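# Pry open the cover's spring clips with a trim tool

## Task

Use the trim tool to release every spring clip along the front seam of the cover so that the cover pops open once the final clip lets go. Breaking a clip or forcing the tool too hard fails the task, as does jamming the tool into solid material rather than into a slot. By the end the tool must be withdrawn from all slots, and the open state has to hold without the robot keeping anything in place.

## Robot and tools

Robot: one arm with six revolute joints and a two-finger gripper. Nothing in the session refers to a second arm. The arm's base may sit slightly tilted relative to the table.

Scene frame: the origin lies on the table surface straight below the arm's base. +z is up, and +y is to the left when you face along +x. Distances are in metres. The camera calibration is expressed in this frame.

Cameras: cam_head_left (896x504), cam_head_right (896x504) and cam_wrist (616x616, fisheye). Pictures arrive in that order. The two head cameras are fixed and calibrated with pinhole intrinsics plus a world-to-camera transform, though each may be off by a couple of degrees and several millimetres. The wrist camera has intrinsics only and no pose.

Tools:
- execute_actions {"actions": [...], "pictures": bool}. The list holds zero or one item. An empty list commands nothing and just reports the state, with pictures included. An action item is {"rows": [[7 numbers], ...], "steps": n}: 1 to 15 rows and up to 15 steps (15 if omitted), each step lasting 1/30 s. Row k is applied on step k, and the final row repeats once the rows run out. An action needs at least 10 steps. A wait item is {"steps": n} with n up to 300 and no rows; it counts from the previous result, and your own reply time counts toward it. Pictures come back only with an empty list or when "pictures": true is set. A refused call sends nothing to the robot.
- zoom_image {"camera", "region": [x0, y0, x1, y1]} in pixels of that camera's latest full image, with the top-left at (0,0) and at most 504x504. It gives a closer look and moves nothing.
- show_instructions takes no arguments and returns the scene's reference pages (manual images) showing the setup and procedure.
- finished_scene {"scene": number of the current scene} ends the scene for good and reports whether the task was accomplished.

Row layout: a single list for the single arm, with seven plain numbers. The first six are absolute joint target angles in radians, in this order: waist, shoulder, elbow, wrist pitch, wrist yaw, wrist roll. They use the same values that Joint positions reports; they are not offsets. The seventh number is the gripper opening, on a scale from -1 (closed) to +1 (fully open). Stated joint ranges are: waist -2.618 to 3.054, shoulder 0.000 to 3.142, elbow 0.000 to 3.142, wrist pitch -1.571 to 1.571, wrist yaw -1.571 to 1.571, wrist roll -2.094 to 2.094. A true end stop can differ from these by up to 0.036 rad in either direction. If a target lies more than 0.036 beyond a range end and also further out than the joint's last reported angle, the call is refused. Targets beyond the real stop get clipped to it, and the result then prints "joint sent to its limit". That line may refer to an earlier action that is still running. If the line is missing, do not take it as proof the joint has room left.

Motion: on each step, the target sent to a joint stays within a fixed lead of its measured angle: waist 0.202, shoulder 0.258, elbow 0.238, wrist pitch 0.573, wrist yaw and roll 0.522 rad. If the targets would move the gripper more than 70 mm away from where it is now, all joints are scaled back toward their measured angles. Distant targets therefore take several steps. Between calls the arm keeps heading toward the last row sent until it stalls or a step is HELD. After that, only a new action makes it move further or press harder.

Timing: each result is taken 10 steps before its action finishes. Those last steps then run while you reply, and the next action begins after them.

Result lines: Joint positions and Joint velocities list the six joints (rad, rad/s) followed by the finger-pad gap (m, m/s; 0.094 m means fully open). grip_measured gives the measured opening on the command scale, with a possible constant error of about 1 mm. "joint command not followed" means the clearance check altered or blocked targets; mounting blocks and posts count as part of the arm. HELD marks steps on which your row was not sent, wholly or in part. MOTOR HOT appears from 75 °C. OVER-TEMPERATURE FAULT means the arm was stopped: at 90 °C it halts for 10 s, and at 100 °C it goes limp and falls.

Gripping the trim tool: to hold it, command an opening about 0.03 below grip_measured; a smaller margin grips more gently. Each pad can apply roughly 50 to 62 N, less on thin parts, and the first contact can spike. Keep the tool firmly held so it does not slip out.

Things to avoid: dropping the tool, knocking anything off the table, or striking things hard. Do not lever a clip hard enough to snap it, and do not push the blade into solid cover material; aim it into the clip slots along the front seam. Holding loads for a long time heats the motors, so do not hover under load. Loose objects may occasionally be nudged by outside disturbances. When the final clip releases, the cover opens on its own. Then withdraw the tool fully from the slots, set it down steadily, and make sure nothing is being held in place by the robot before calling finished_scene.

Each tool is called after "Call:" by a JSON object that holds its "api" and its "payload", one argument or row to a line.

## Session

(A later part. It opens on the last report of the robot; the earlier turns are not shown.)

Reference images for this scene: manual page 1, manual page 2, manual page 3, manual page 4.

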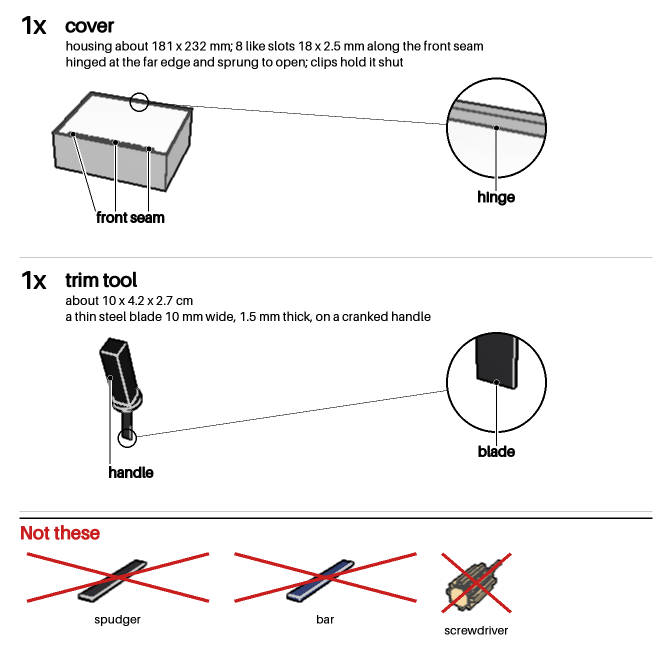

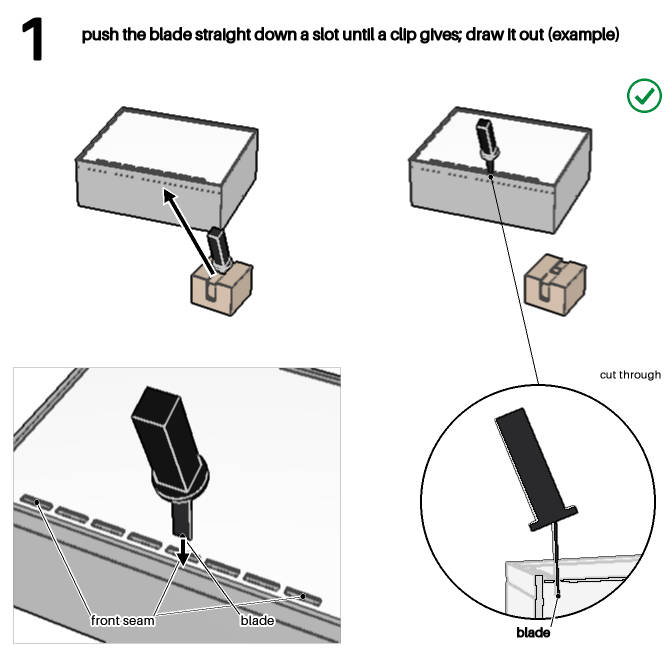

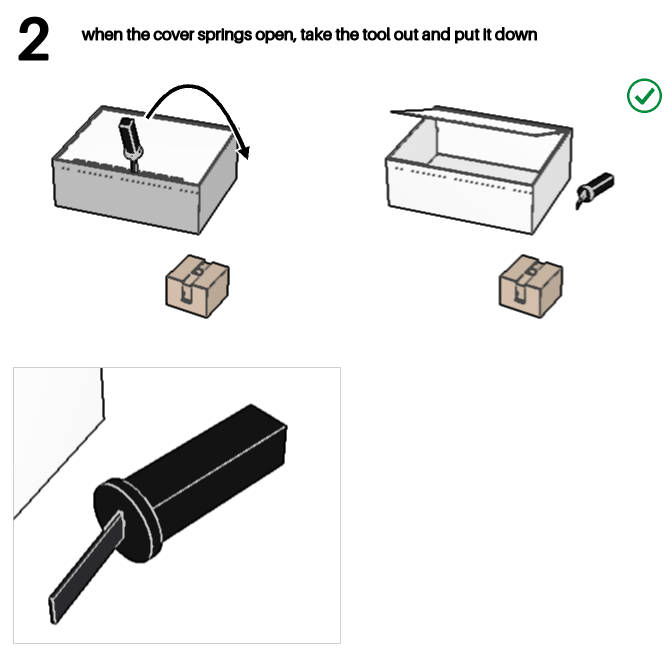

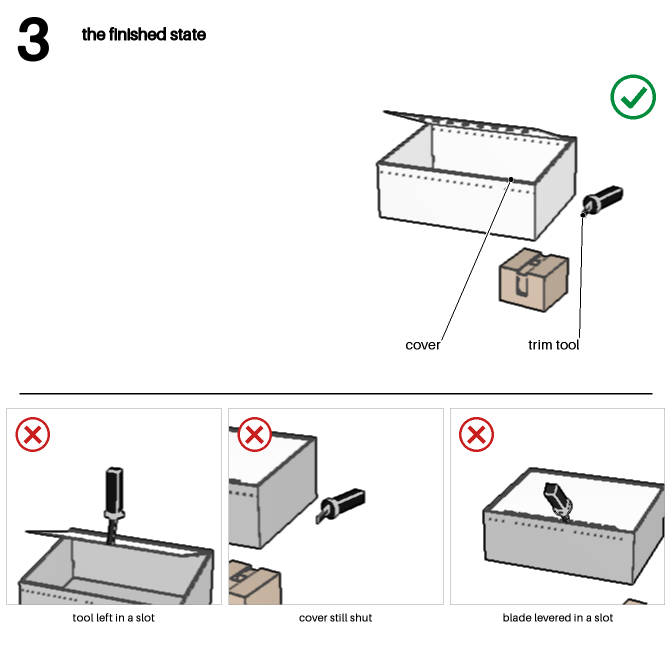

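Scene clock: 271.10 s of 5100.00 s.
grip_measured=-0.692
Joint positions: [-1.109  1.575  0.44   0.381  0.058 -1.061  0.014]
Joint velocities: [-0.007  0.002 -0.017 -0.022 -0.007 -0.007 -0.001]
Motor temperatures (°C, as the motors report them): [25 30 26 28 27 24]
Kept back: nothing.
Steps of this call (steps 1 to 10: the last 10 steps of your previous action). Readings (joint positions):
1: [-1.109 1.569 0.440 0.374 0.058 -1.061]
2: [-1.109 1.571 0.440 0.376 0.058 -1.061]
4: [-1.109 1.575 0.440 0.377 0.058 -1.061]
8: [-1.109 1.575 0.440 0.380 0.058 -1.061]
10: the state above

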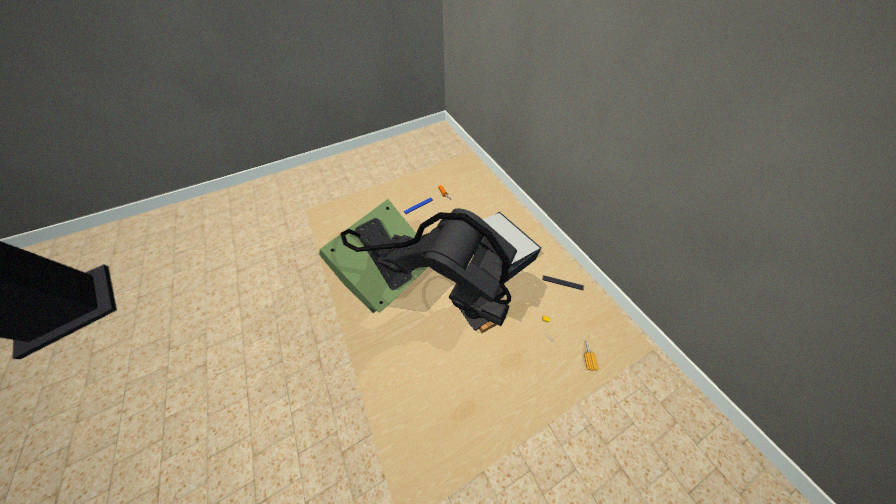

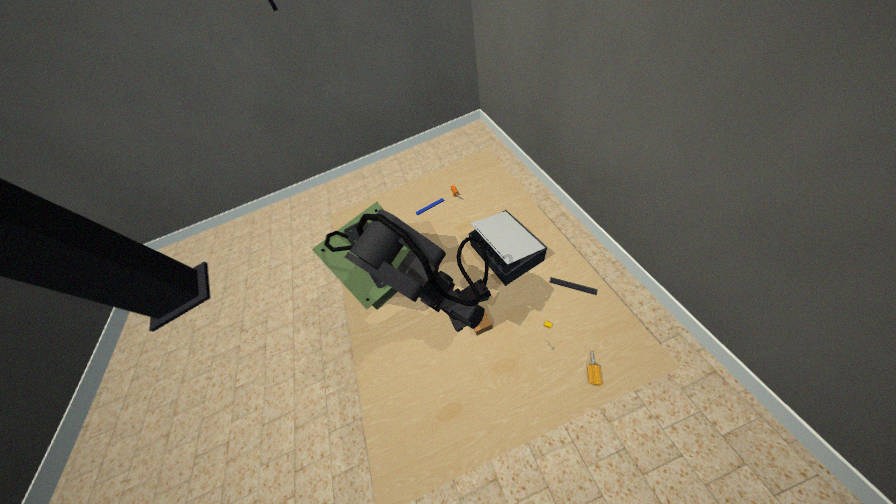

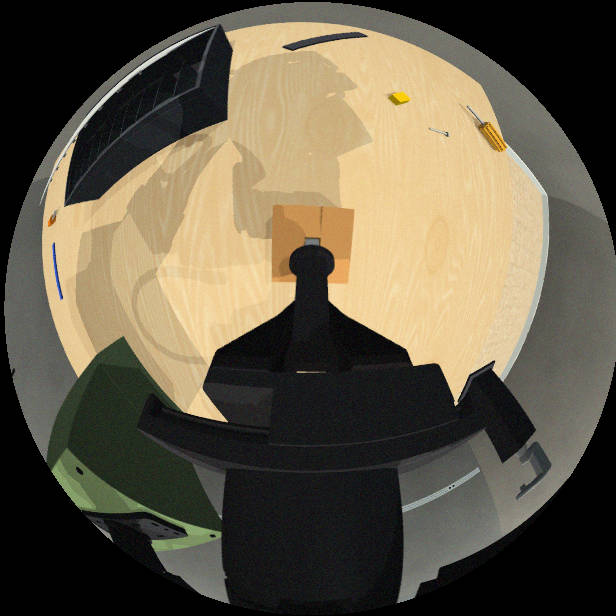

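Call:
{"api": "execute_actions", "payload": {
  "actions": [
    {"rows": [[-1.117,1.596,0.458,0.398,0.045,-1.066,-0.75],[-1.117,1.599,0.458,0.400,0.045,-1.066,-0.75],[-1.117,1.602,0.458,0.402,0.045,-1.066,-0.75],[-1.117,1.605,0.458,0.404,0.045,-1.066,-0.75],[-1.117,1.608,0.458,0.406,0.045,-1.066,-0.75],[-1.117,1.611,0.458,0.408,0.045,-1.066,-0.75],[-1.117,1.614,0.458,0.410,0.045,-1.066,-0.75],[-1.117,1.617,0.458,0.412,0.045,-1.066,-0.75]], "steps": 15}
  ]
}}

Call:
{"api": "execute_actions", "payload": {
  "actions": [
    {"steps": 10}
  ],
  "pictures": true
}}

Call:
{"api": "zoom_image", "payload": {
  "camera": "cam_wrist",
  "region": [260, 160, 370, 260]
}}

Scene clock: 271.73 s of 5100.00 s.
grip_measured=-0.692
Joint positions: [-1.109  1.58   0.44   0.388  0.058 -1.061  0.014]
Joint velocities: [ 0.002  0.12   0.012  0.007 -0.007 -0.081  0.   ]
Motor temperatures (°C, as the motors report them): [25 30 26 28 27 24]
Steps of this call (steps 1 to 14: the robot went on to your last target; steps 15 to 19: the first 5 steps of this action). Readings (joint positions):
15: [-1.109 1.575 0.440 0.382 0.058 -1.061]
16: [-1.109 1.575 0.440 0.383 0.058 -1.061]
18: [-1.109 1.577 0.440 0.386 0.058 -1.061]
19: the state above

Scene clock: 272.07 s of 5100.00 s.
grip_measured=-0.692
Joint positions: [-1.109  1.597  0.44   0.402  0.058 -1.061  0.014]
Joint velocities: [-0.002  0.002 -0.002 -0.022 -0.051 -0.051 -0.   ]
Motor temperatures (°C, as the motors report them): [25 30 26 28 27 24]
Kept back: nothing.
Steps of this call (steps 1 to 10: the last 10 steps of your previous action). Readings (joint positions):
1: [-1.109 1.584 0.440 0.390 0.058 -1.061]
2: [-1.109 1.588 0.440 0.392 0.058 -1.061]
4: [-1.109 1.595 0.440 0.398 0.058 -1.061]
8: [-1.109 1.597 0.440 0.402 0.058 -1.061]
10: the state above

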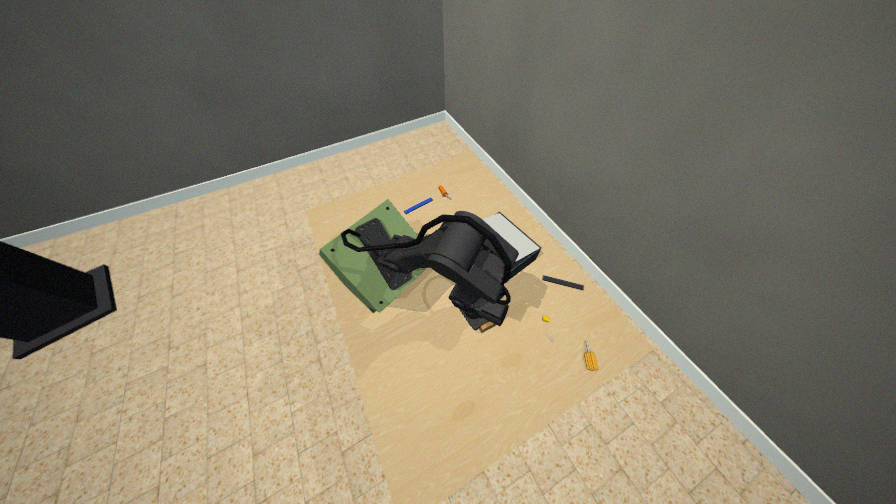

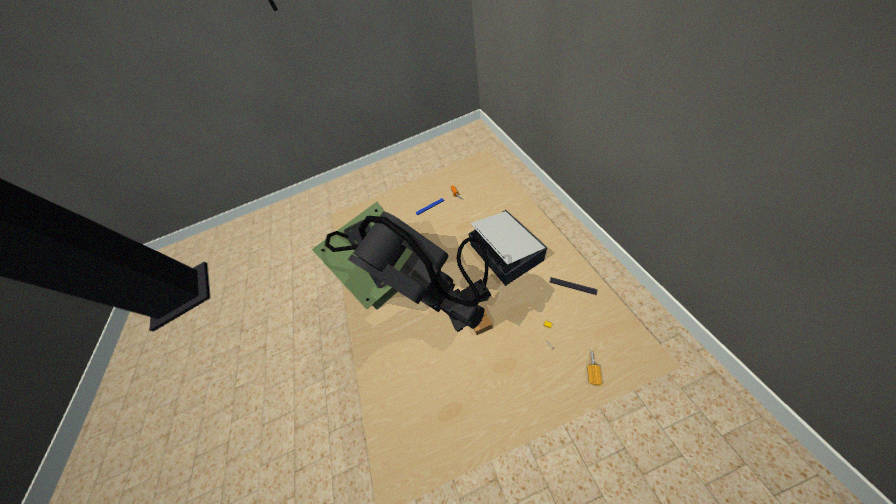

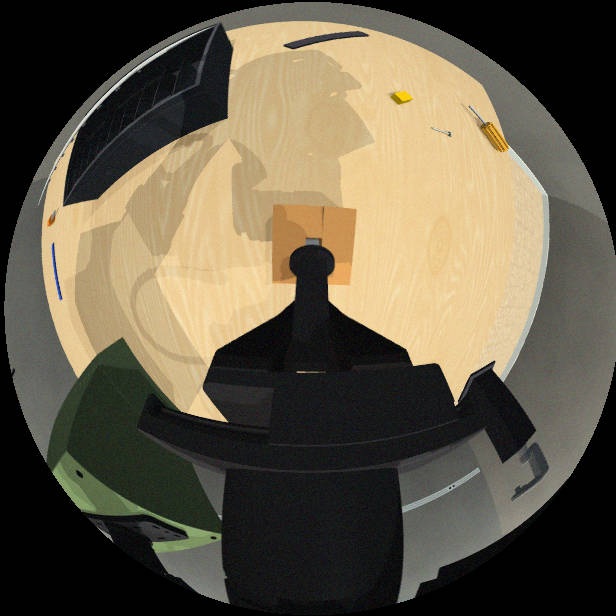

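Region (260, 160, 370, 260) of cam_wrist's 616x616 image, scaled by 4.582, with more detail than that image has; it fills the top 458 rows of this view, and the rest is white.

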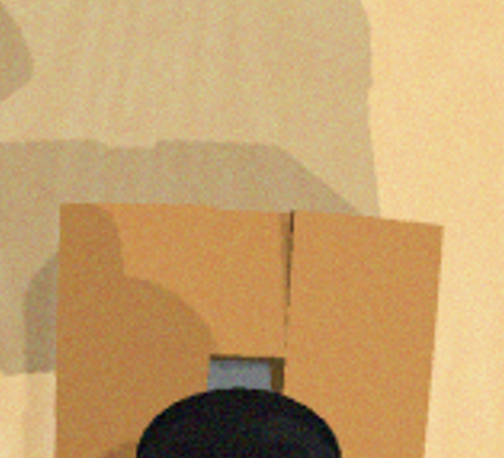

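Call:
{"api": "execute_actions", "payload": {
  "actions": [
    {"rows": [[-1.117,1.617,0.458,0.418,0.045,-1.066,-0.75],[-1.117,1.619,0.458,0.421,0.045,-1.066,-0.75],[-1.117,1.622,0.458,0.424,0.045,-1.066,-0.75],[-1.117,1.625,0.458,0.427,0.045,-1.066,-0.75],[-1.117,1.628,0.458,0.429,0.045,-1.066,-0.75],[-1.117,1.631,0.458,0.431,0.045,-1.066,-0.75],[-1.117,1.634,0.458,0.433,0.045,-1.066,-0.75],[-1.117,1.637,0.458,0.435,0.045,-1.066,-0.75]], "steps": 15}
  ]
}}

Call:
{"api": "execute_actions", "payload": {
  "actions": [
    {"steps": 10}
  ],
  "pictures": true
}}

Call:
{"api": "zoom_image", "payload": {
  "camera": "cam_wrist",
  "region": [260, 160, 370, 260]
}}

Scene clock: 272.80 s of 5100.00 s.
grip_measured=-0.692
Joint positions: [-1.109  1.601  0.44   0.409  0.058 -1.061  0.014]
Joint velocities: [ 0.007  0.09  -0.007  0.095  0.051 -0.007  0.001]
Motor temperatures (°C, as the motors report them): [25 30 26 28 27 24]
Steps of this call (steps 1 to 17: the robot went on to your last target; steps 18 to 22: the first 5 steps of this action). Readings (joint positions):
18: [-1.109 1.597 0.440 0.403 0.058 -1.061]
19: [-1.109 1.597 0.440 0.403 0.058 -1.061]
21: [-1.109 1.598 0.440 0.406 0.058 -1.061]
22: the state above

Scene clock: 273.13 s of 5100.00 s.
grip_measured=-0.692
Joint positions: [-1.109  1.617  0.44   0.424  0.058 -1.061  0.014]
Joint velocities: [-0.002 -0.007  0.017  0.022  0.007  0.051 -0.   ]
Motor temperatures (°C, as the motors report them): [25 30 26 28 27 24]
Kept back: nothing.
Steps of this call (steps 1 to 10: the last 10 steps of your previous action). Readings (joint positions):
1: [-1.109 1.605 0.440 0.411 0.058 -1.061]
2: [-1.109 1.608 0.440 0.414 0.058 -1.061]
4: [-1.109 1.614 0.440 0.421 0.058 -1.061]
8: [-1.109 1.616 0.440 0.424 0.058 -1.061]
10: the state above

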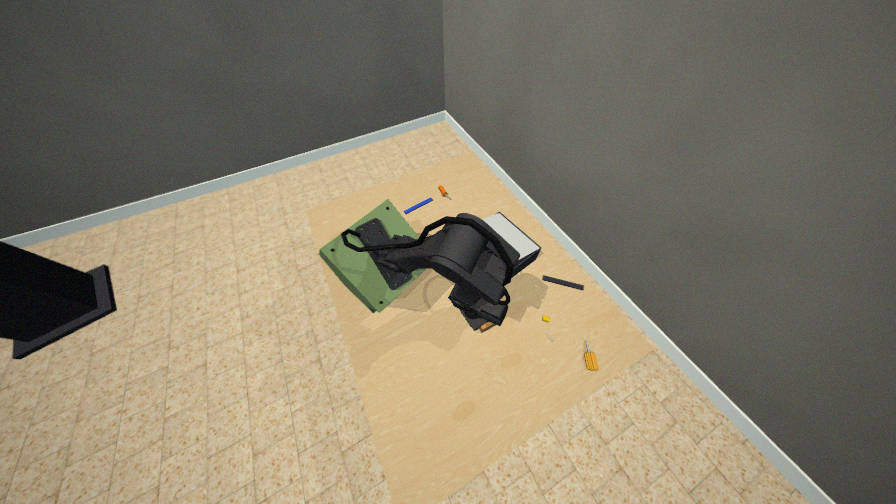

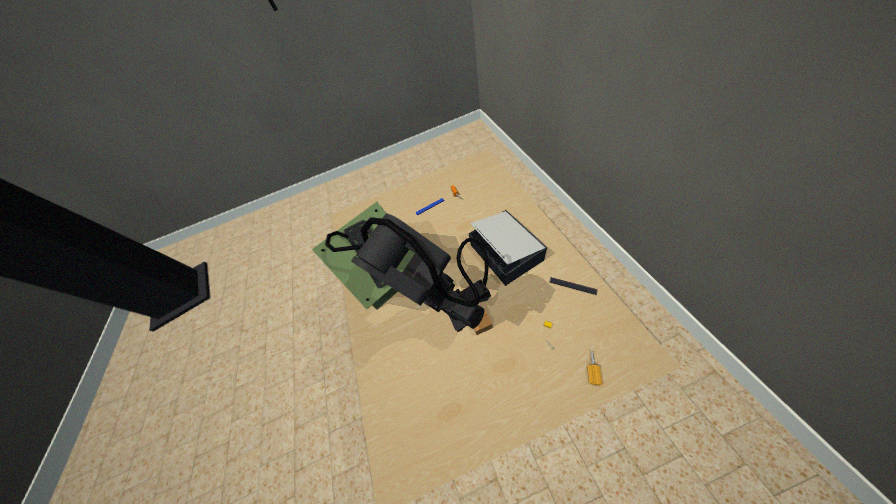

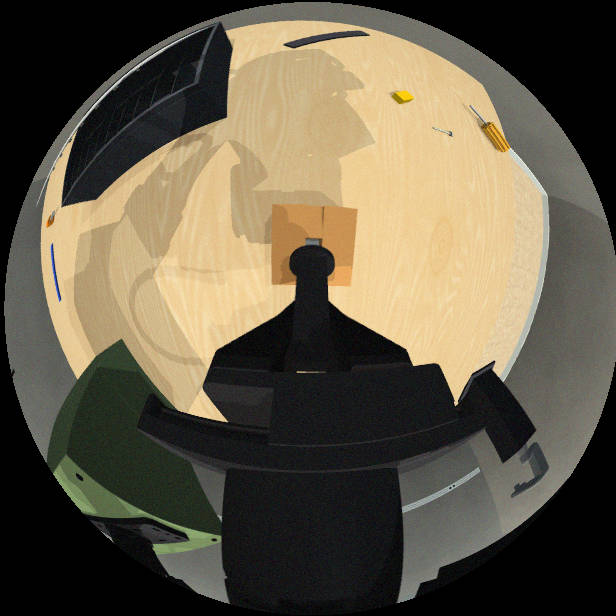

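Region (260, 160, 370, 260) of cam_wrist's 616x616 image, scaled by 4.582, with more detail than that image has; it fills the top 458 rows of this view, and the rest is white.

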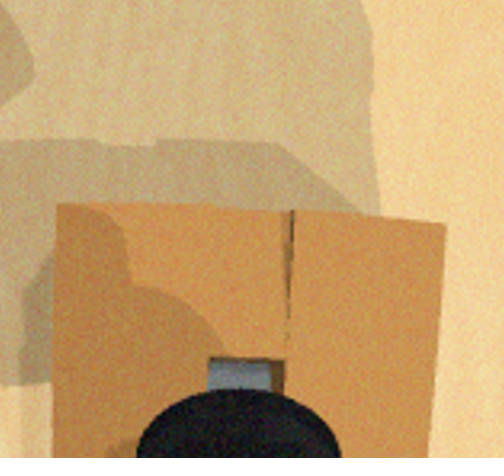

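Call:
{"api": "execute_actions", "payload": {
  "actions": [
    {"rows": [[-1.117,1.637,0.484,0.440,0.045,-1.066,-0.75],[-1.117,1.639,0.462,0.443,0.045,-1.066,-0.75],[-1.117,1.642,0.462,0.445,0.045,-1.066,-0.75],[-1.117,1.645,0.462,0.447,0.045,-1.066,-0.75],[-1.117,1.648,0.462,0.449,0.045,-1.066,-0.75],[-1.117,1.651,0.462,0.451,0.045,-1.066,-0.75],[-1.117,1.654,0.462,0.453,0.045,-1.066,-0.75],[-1.117,1.657,0.462,0.455,0.045,-1.066,-0.75]], "steps": 15}
  ]
}}

Call:
{"api": "execute_actions", "payload": {
  "actions": [
    {"steps": 10}
  ],
  "pictures": true
}}

Call:
{"api": "zoom_image", "payload": {
  "camera": "cam_wrist",
  "region": [260, 160, 370, 260]
}}

Scene clock: 273.90 s of 5100.00 s.
grip_measured=-0.692
Joint positions: [-1.109  1.623  0.442  0.432  0.058 -1.061  0.014]
Joint velocities: [-0.007  0.081  0.007  0.007 -0.037 -0.022  0.   ]
Motor temperatures (°C, as the motors report them): [25 30 26 28 27 24]
Steps of this call (steps 1 to 18: the robot went on to your last target; steps 19 to 23: the first 5 steps of this action). Readings (joint positions):
19: [-1.109 1.617 0.442 0.424 0.058 -1.061]
20: [-1.109 1.618 0.442 0.426 0.058 -1.061]
22: [-1.109 1.620 0.442 0.430 0.058 -1.061]
23: the state above

Scene clock: 274.23 s of 5100.00 s.
grip_measured=-0.692
Joint positions: [-1.109  1.635  0.442  0.446  0.058 -1.061  0.014]
Joint velocities: [ 0.002 -0.007 -0.012 -0.037  0.007 -0.007  0.   ]
Motor temperatures (°C, as the motors report them): [25 30 26 28 27 24]
Kept back: nothing.
Steps of this call (steps 1 to 10: the last 10 steps of your previous action). Readings (joint positions):
1: [-1.109 1.626 0.442 0.434 0.058 -1.061]
2: [-1.109 1.629 0.442 0.437 0.058 -1.061]
4: [-1.109 1.634 0.442 0.443 0.058 -1.061]
8: [-1.109 1.635 0.442 0.446 0.058 -1.061]
10: the state above

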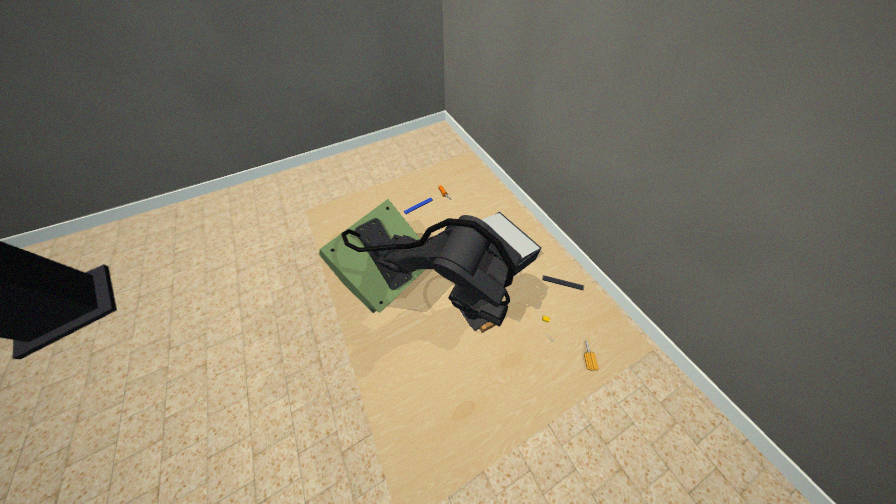

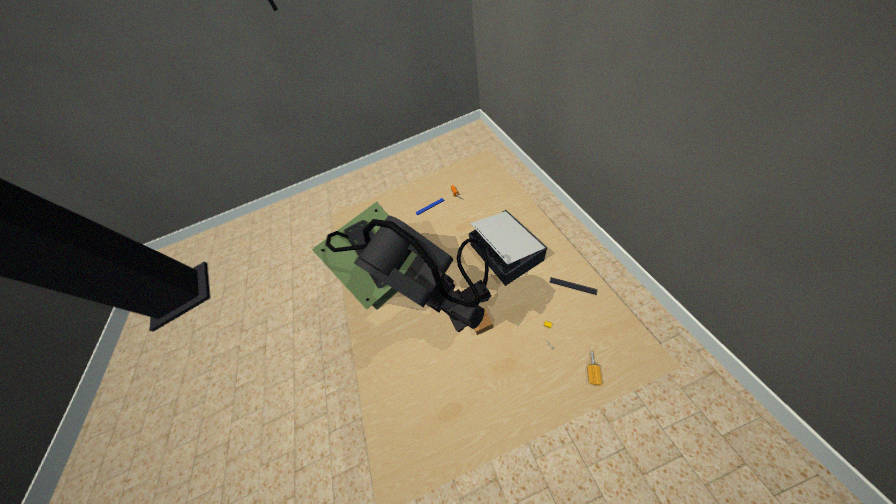

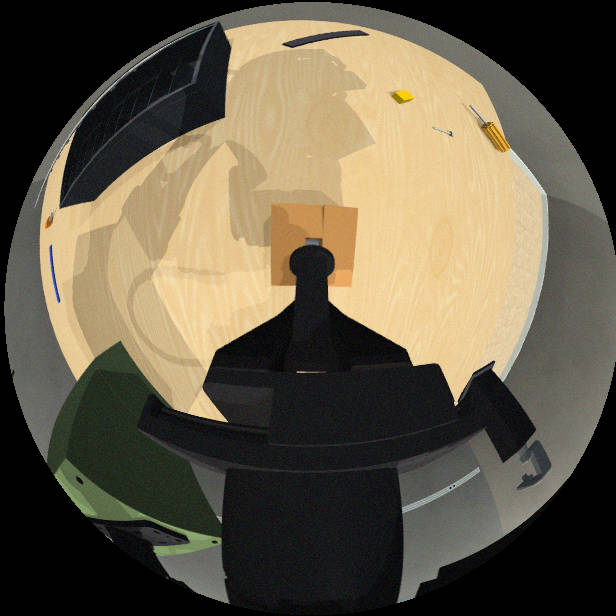

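Region (260, 160, 370, 260) of cam_wrist's 616x616 image, scaled by 4.582, with more detail than that image has; it fills the top 458 rows of this view, and the rest is white.

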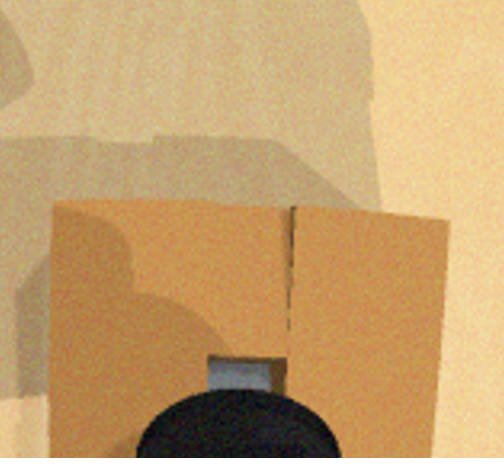

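Call:
{"api": "execute_actions", "payload": {
  "actions": [
    {"rows": [[-1.117,1.652,0.486,0.458,0.045,-1.066,-0.75],[-1.117,1.652,0.486,0.459,0.045,-1.066,-0.75],[-1.117,1.653,0.468,0.460,0.045,-1.066,-0.75],[-1.117,1.655,0.468,0.461,0.045,-1.066,-0.75],[-1.117,1.658,0.468,0.463,0.045,-1.066,-0.75],[-1.117,1.661,0.468,0.465,0.045,-1.066,-0.75],[-1.117,1.664,0.468,0.467,0.045,-1.066,-0.75],[-1.117,1.667,0.468,0.469,0.045,-1.066,-0.75]], "steps": 15}
  ]
}}

Call:
{"api": "execute_actions", "payload": {
  "actions": [
    {"steps": 10}
  ],
  "pictures": true
}}

Call:
{"api": "zoom_image", "payload": {
  "camera": "cam_wrist",
  "region": [260, 160, 370, 260]
}}

Scene clock: 275.10 s of 5100.00 s.
grip_measured=-0.692
Joint positions: [-1.109  1.635  0.449  0.45   0.058 -1.061  0.014]
Joint velocities: [-0.007 -0.002  0.002  0.022 -0.007  0.051 -0.   ]
Motor temperatures (°C, as the motors report them): [25 30 26 28 27 24]
Steps of this call (steps 1 to 21: the robot went on to your last target; steps 22 to 26: the first 5 steps of this action). Readings (joint positions):
22: [-1.109 1.635 0.444 0.446 0.058 -1.061]
23: [-1.109 1.635 0.447 0.446 0.058 -1.061]
25: [-1.109 1.635 0.449 0.450 0.058 -1.061]
26: the state above

Scene clock: 275.43 s of 5100.00 s.
grip_measured=-0.692
Joint positions: [-1.109  1.647  0.449  0.459  0.058 -1.061  0.014]
Joint velocities: [-0.012  0.007 -0.012  0.022 -0.051 -0.007 -0.   ]
Motor temperatures (°C, as the motors report them): [25 30 26 28 27 24]
Kept back: nothing.
Steps of this call (steps 1 to 10: the last 10 steps of your previous action). Readings (joint positions):
1: [-1.109 1.635 0.449 0.450 0.058 -1.061]
2: [-1.109 1.636 0.449 0.450 0.058 -1.061]
4: [-1.109 1.642 0.449 0.454 0.058 -1.061]
8: [-1.109 1.647 0.449 0.459 0.058 -1.061]
10: the state above

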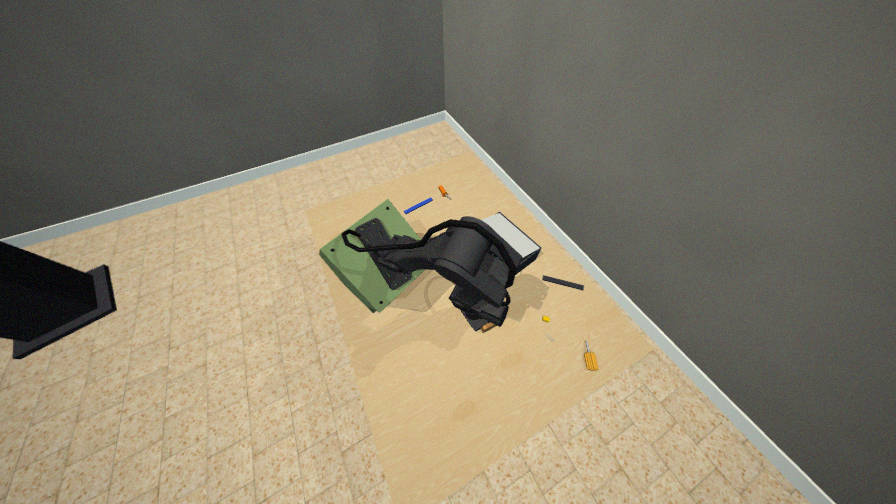

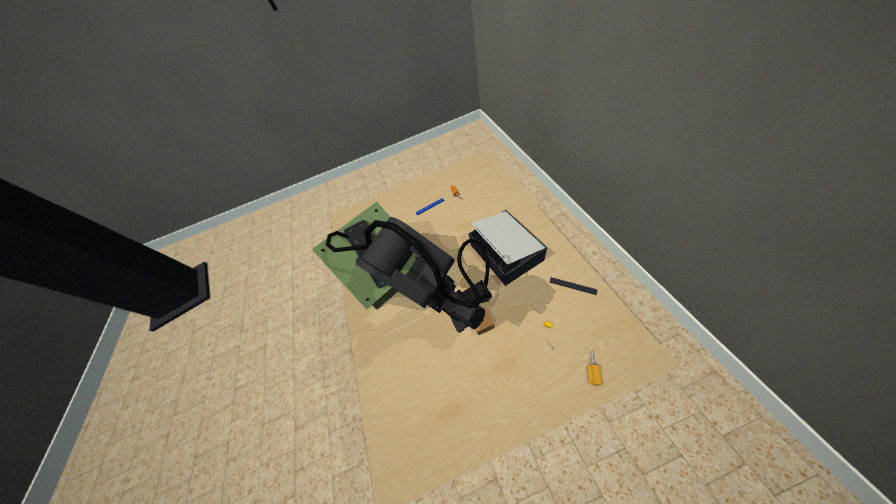

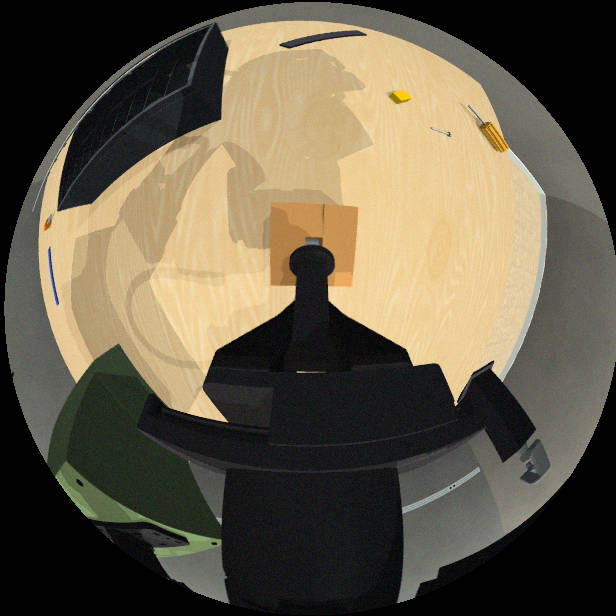

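Region (260, 160, 370, 260) of cam_wrist's 616x616 image, scaled by 4.582, with more detail than that image has; it fills the top 458 rows of this view, and the rest is white.

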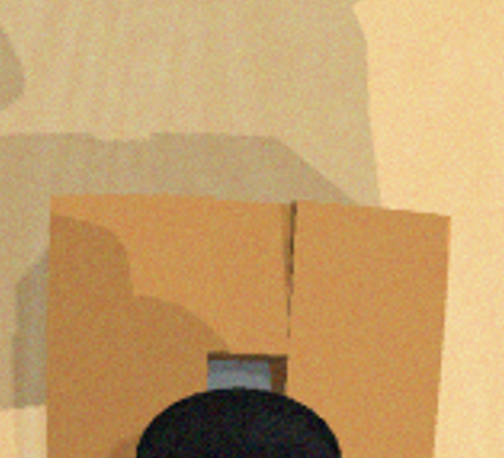

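Call:
{"api": "execute_actions", "payload": {
  "actions": [
    {"rows": [[-1.117,1.669,0.468,0.472,0.045,-1.066,-0.75],[-1.117,1.672,0.468,0.474,0.045,-1.066,-0.75],[-1.117,1.675,0.468,0.476,0.045,-1.066,-0.75],[-1.117,1.678,0.468,0.478,0.045,-1.066,-0.75],[-1.117,1.681,0.468,0.480,0.045,-1.066,-0.75],[-1.117,1.684,0.468,0.482,0.045,-1.066,-0.75],[-1.117,1.687,0.468,0.484,0.045,-1.066,-0.75],[-1.117,1.690,0.468,0.486,0.045,-1.066,-0.75]], "steps": 15}
  ]
}}

Call:
{"api": "execute_actions", "payload": {
  "actions": [
    {"steps": 10}
  ],
  "pictures": true
}}

Call:
{"api": "zoom_image", "payload": {
  "camera": "cam_wrist",
  "region": [260, 160, 370, 260]
}}

Scene clock: 276.13 s of 5100.00 s.
grip_measured=-0.692
Joint positions: [-1.109  1.653  0.449  0.466  0.058 -1.061  0.014]
Joint velocities: [-0.012  0.081  0.012  0.183 -0.066  0.051 -0.001]
Motor temperatures (°C, as the motors report them): [25 30 26 28 27 24]
Steps of this call (steps 1 to 16: the robot went on to your last target; steps 17 to 21: the first 5 steps of this action). Readings (joint positions):
17: [-1.109 1.647 0.449 0.460 0.058 -1.061]
18: [-1.109 1.647 0.449 0.460 0.058 -1.061]
20: [-1.109 1.650 0.449 0.463 0.058 -1.061]
21: the state above

Scene clock: 276.47 s of 5100.00 s.
grip_measured=-0.692
Joint positions: [-1.109  1.669  0.449  0.481  0.058 -1.061  0.014]
Joint velocities: [ 0.012  0.002  0.007 -0.007  0.037 -0.037  0.   ]
Motor temperatures (°C, as the motors report them): [25 29 26 28 27 24]
Kept back: nothing.
Steps of this call (steps 1 to 10: the last 10 steps of your previous action). Readings (joint positions):
1: [-1.109 1.656 0.449 0.469 0.058 -1.061]
2: [-1.109 1.659 0.449 0.472 0.058 -1.061]
4: [-1.109 1.666 0.449 0.477 0.058 -1.061]
8: [-1.109 1.669 0.449 0.481 0.058 -1.061]
10: the state above

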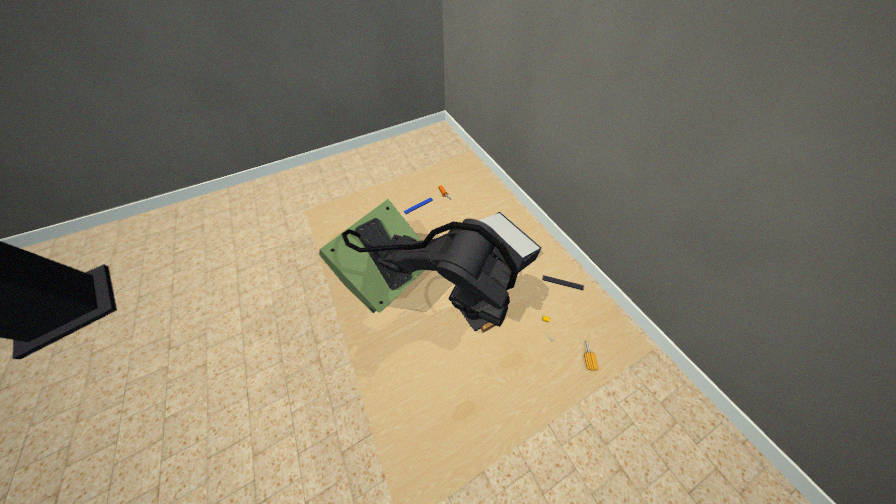

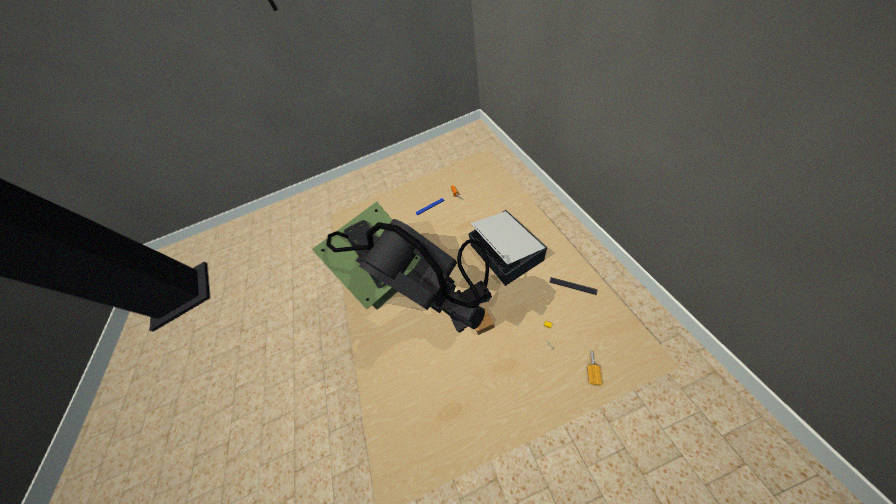

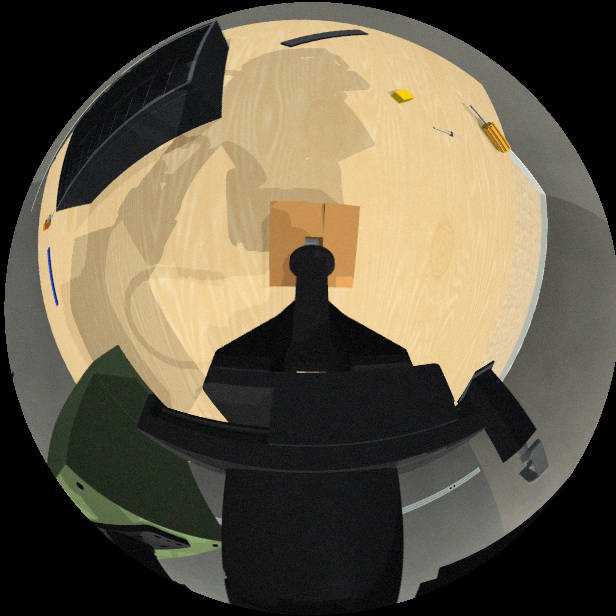

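Region (260, 160, 370, 260) of cam_wrist's 616x616 image, scaled by 4.582, with more detail than that image has; it fills the top 458 rows of this view, and the rest is white.

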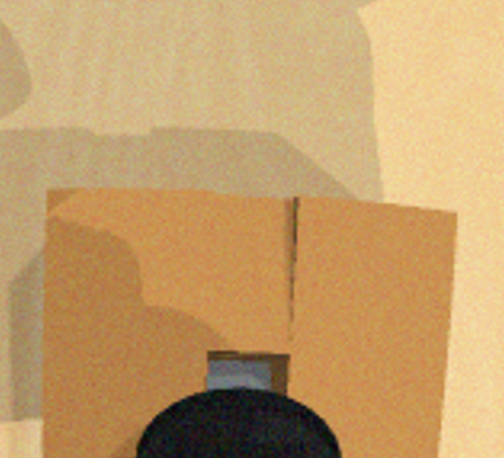

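Call:
{"api": "execute_actions", "payload": {
  "actions": [
    {"rows": [[-1.117,1.692,0.468,0.489,0.045,-1.066,-0.75],[-1.117,1.695,0.468,0.491,0.045,-1.066,-0.75],[-1.117,1.698,0.468,0.493,0.045,-1.066,-0.75],[-1.117,1.701,0.468,0.495,0.045,-1.066,-0.75],[-1.117,1.704,0.468,0.497,0.045,-1.066,-0.75],[-1.117,1.706,0.468,0.499,0.045,-1.066,-0.75]], "steps": 15}
  ]
}}

Call:
{"api": "execute_actions", "payload": {
  "actions": [
    {"steps": 10}
  ],
  "pictures": true
}}

Call:
{"api": "zoom_image", "payload": {
  "camera": "cam_wrist",
  "region": [260, 160, 370, 260]
}}

Scene clock: 277.07 s of 5100.00 s.
grip_measured=-0.692
Joint positions: [-1.109  1.676  0.449  0.488  0.058 -1.061  0.014]
Joint velocities: [ 0.017  0.1   -0.002  0.081 -0.037  0.022 -0.   ]
Motor temperatures (°C, as the motors report them): [25 29 26 28 27 24]
Steps of this call (steps 1 to 13: the robot went on to your last target; steps 14 to 18: the first 5 steps of this action). Readings (joint positions):
14: [-1.109 1.669 0.449 0.481 0.058 -1.061]
15: [-1.109 1.669 0.449 0.481 0.058 -1.061]
17: [-1.109 1.673 0.449 0.485 0.058 -1.061]
18: the state above

Scene clock: 277.40 s of 5100.00 s.
grip_measured=-0.692
Joint positions: [-1.109  1.684  0.449  0.494  0.058 -1.061  0.014]
Joint velocities: [ 0.012 -0.012 -0.007 -0.022 -0.037  0.066 -0.001]
Motor temperatures (°C, as the motors report them): [25 29 26 28 27 24]
Kept back: nothing.
Steps of this call (steps 1 to 10: the last 10 steps of your previous action). Readings (joint positions):
1: [-1.109 1.679 0.449 0.490 0.058 -1.061]
2: [-1.109 1.682 0.449 0.492 0.058 -1.061]
4: [-1.109 1.684 0.449 0.494 0.058 -1.061]
8: [-1.109 1.684 0.449 0.494 0.058 -1.061]
10: the state above

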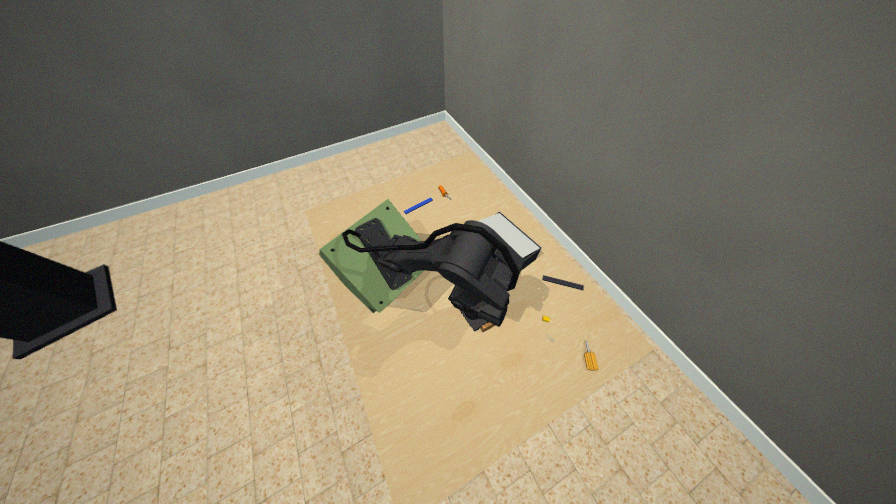

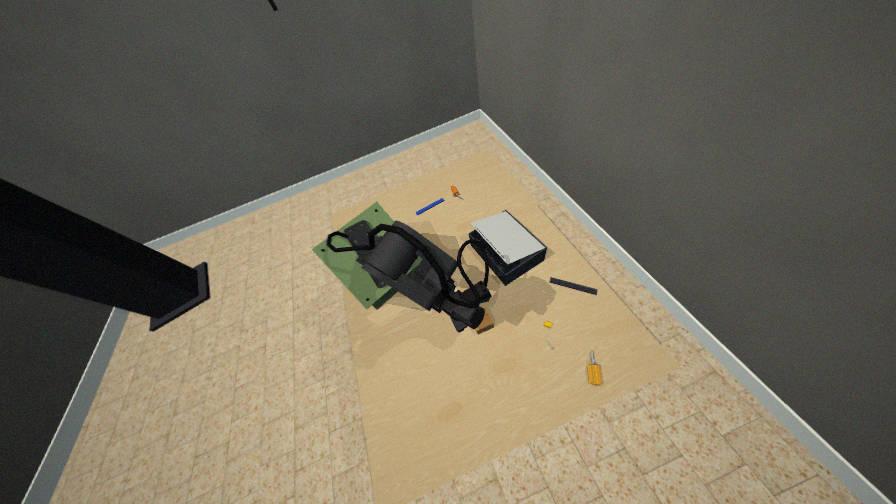

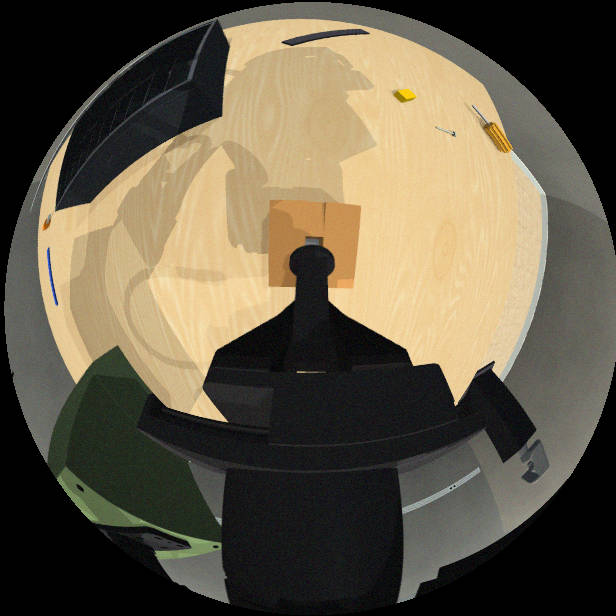

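Region (260, 160, 370, 260) of cam_wrist's 616x616 image, scaled by 4.582, with more detail than that image has; it fills the top 458 rows of this view, and the rest is white.

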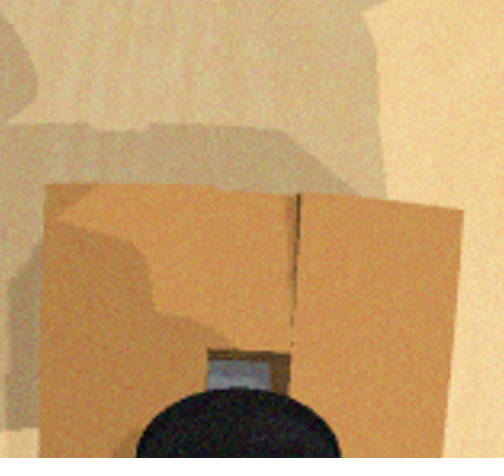

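Stalled near seated (q2 1.684). Release and lift.

Call:
{"api": "execute_actions", "payload": {
  "actions": [
    {"rows": [[-1.117,1.695,0.468,0.494,0.045,-1.066,-0.4],[-1.117,1.695,0.468,0.494,0.045,-1.066,0.0],[-1.117,1.695,0.468,0.494,0.045,-1.066,0.3]], "steps": 15}
  ]
}}

Call:
{"api": "execute_actions", "payload": {
  "actions": [
    {"rows": [[-1.117,1.66,0.468,0.47,0.045,-1.066,0.3],[-1.117,1.63,0.468,0.445,0.045,-1.066,0.3],[-1.117,1.60,0.468,0.42,0.045,-1.066,0.3],[-1.117,1.57,0.468,0.395,0.045,-1.066,0.3],[-1.117,1.54,0.468,0.37,0.045,-1.066,0.3],[-1.117,1.51,0.468,0.345,0.045,-1.066,0.3],[-1.117,1.48,0.468,0.32,0.045,-1.066,0.3],[-1.117,1.45,0.468,0.30,0.045,-1.066,0.3],[-1.117,1.42,0.468,0.28,0.045,-1.066,0.3]], "steps": 15}
  ]
}}

Call:
{"api": "execute_actions", "payload": {
  "actions": [
    {"steps": 20}
  ],
  "pictures": true
}}

Scene clock: 278.00 s of 5100.00 s.
grip_measured=+0.282
Joint positions: [-1.109  1.684  0.449  0.494  0.058 -1.061  0.06 ]
Joint velocities: [ 0.007 -0.002 -0.002 -0.037  0.066  0.007  0.03 ]
Motor temperatures (°C, as the motors report them): [25 29 26 28 27 24]
Steps of this call (steps 1 to 13: the robot went on to your last target; steps 14 to 18: the first 5 steps of this action). Readings (joint positions):
14: [-1.109 1.684 0.449 0.494 0.058 -1.061]
15: [-1.109 1.684 0.449 0.494 0.058 -1.061]
17: [-1.109 1.684 0.449 0.494 0.058 -1.061]
18: the state above

Scene clock: 278.50 s of 5100.00 s.
grip_measured=+0.298
Joint positions: [-1.109  1.614  0.449  0.441  0.058 -1.061  0.061]
Joint velocities: [-0.002 -0.872 -0.012 -0.447 -0.022 -0.051  0.001]
Motor temperatures (°C, as the motors report them): [25 29 26 28 27 24]
Steps of this call (steps 1 to 10: the last 10 steps of your previous action; steps 11 to 15: the first 5 steps of this action). Readings (joint positions):
11: [-1.109 1.684 0.449 0.494 0.058 -1.061]
12: [-1.109 1.679 0.449 0.488 0.058 -1.061]
14: [-1.109 1.643 0.449 0.457 0.058 -1.061]
15: the state above

Scene clock: 279.17 s of 5100.00 s.
grip_measured=+0.298
Joint positions: [-1.109  1.428  0.449  0.305  0.058 -1.061  0.061]
Joint velocities: [-0.002 -0.012 -0.022 -0.007  0.007 -0.037 -0.001]
Motor temperatures (°C, as the motors report them): [25 30 26 28 27 24]
Kept back: nothing.
Steps of this call (steps 1 to 10: the last 10 steps of your previous action; steps 11 to 20: the robot went on to your last target). Readings (joint positions):
1: [-1.109 1.582 0.449 0.426 0.058 -1.061]
2: [-1.109 1.549 0.449 0.410 0.058 -1.061]
4: [-1.109 1.483 0.449 0.378 0.058 -1.061]
8: [-1.109 1.428 0.449 0.346 0.058 -1.061]
20: the state above

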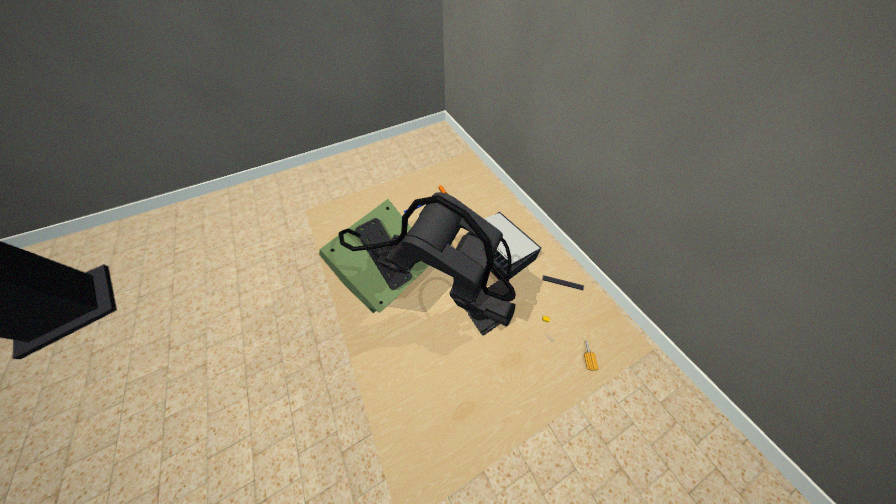

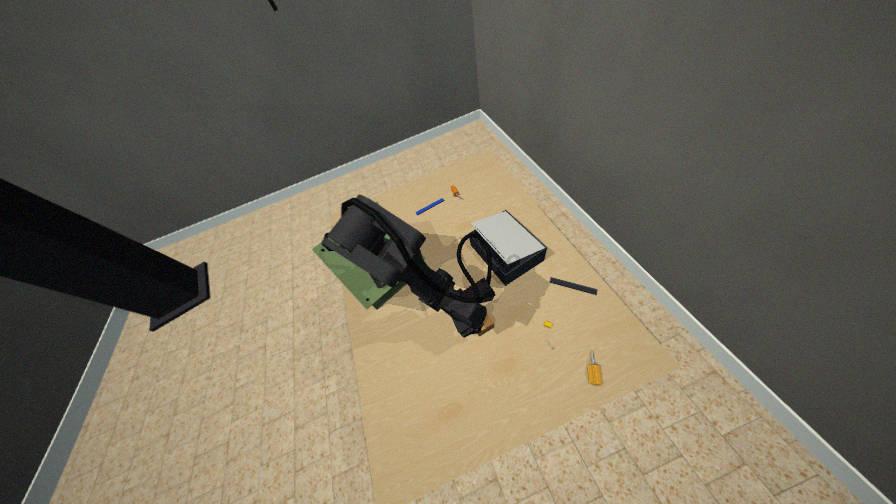

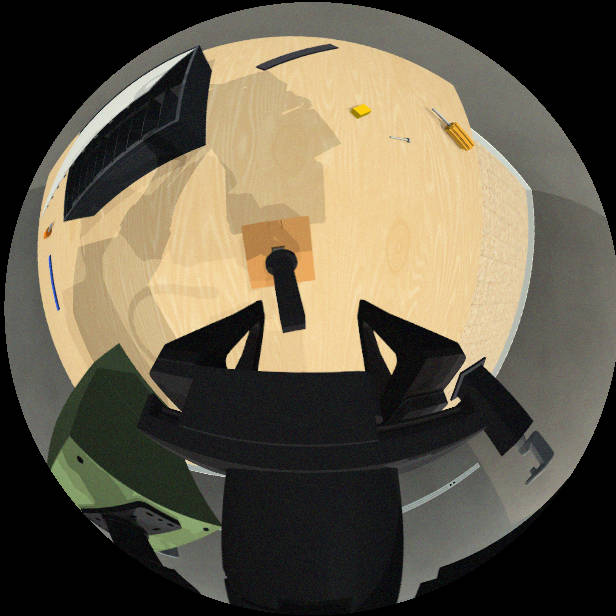

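The tool is standing in its stand, the gripper is clear, and the cover is open.

Call:
{"api": "finished_scene", "payload": {
  "scene": 2
}}

The scene is finished: the task was done.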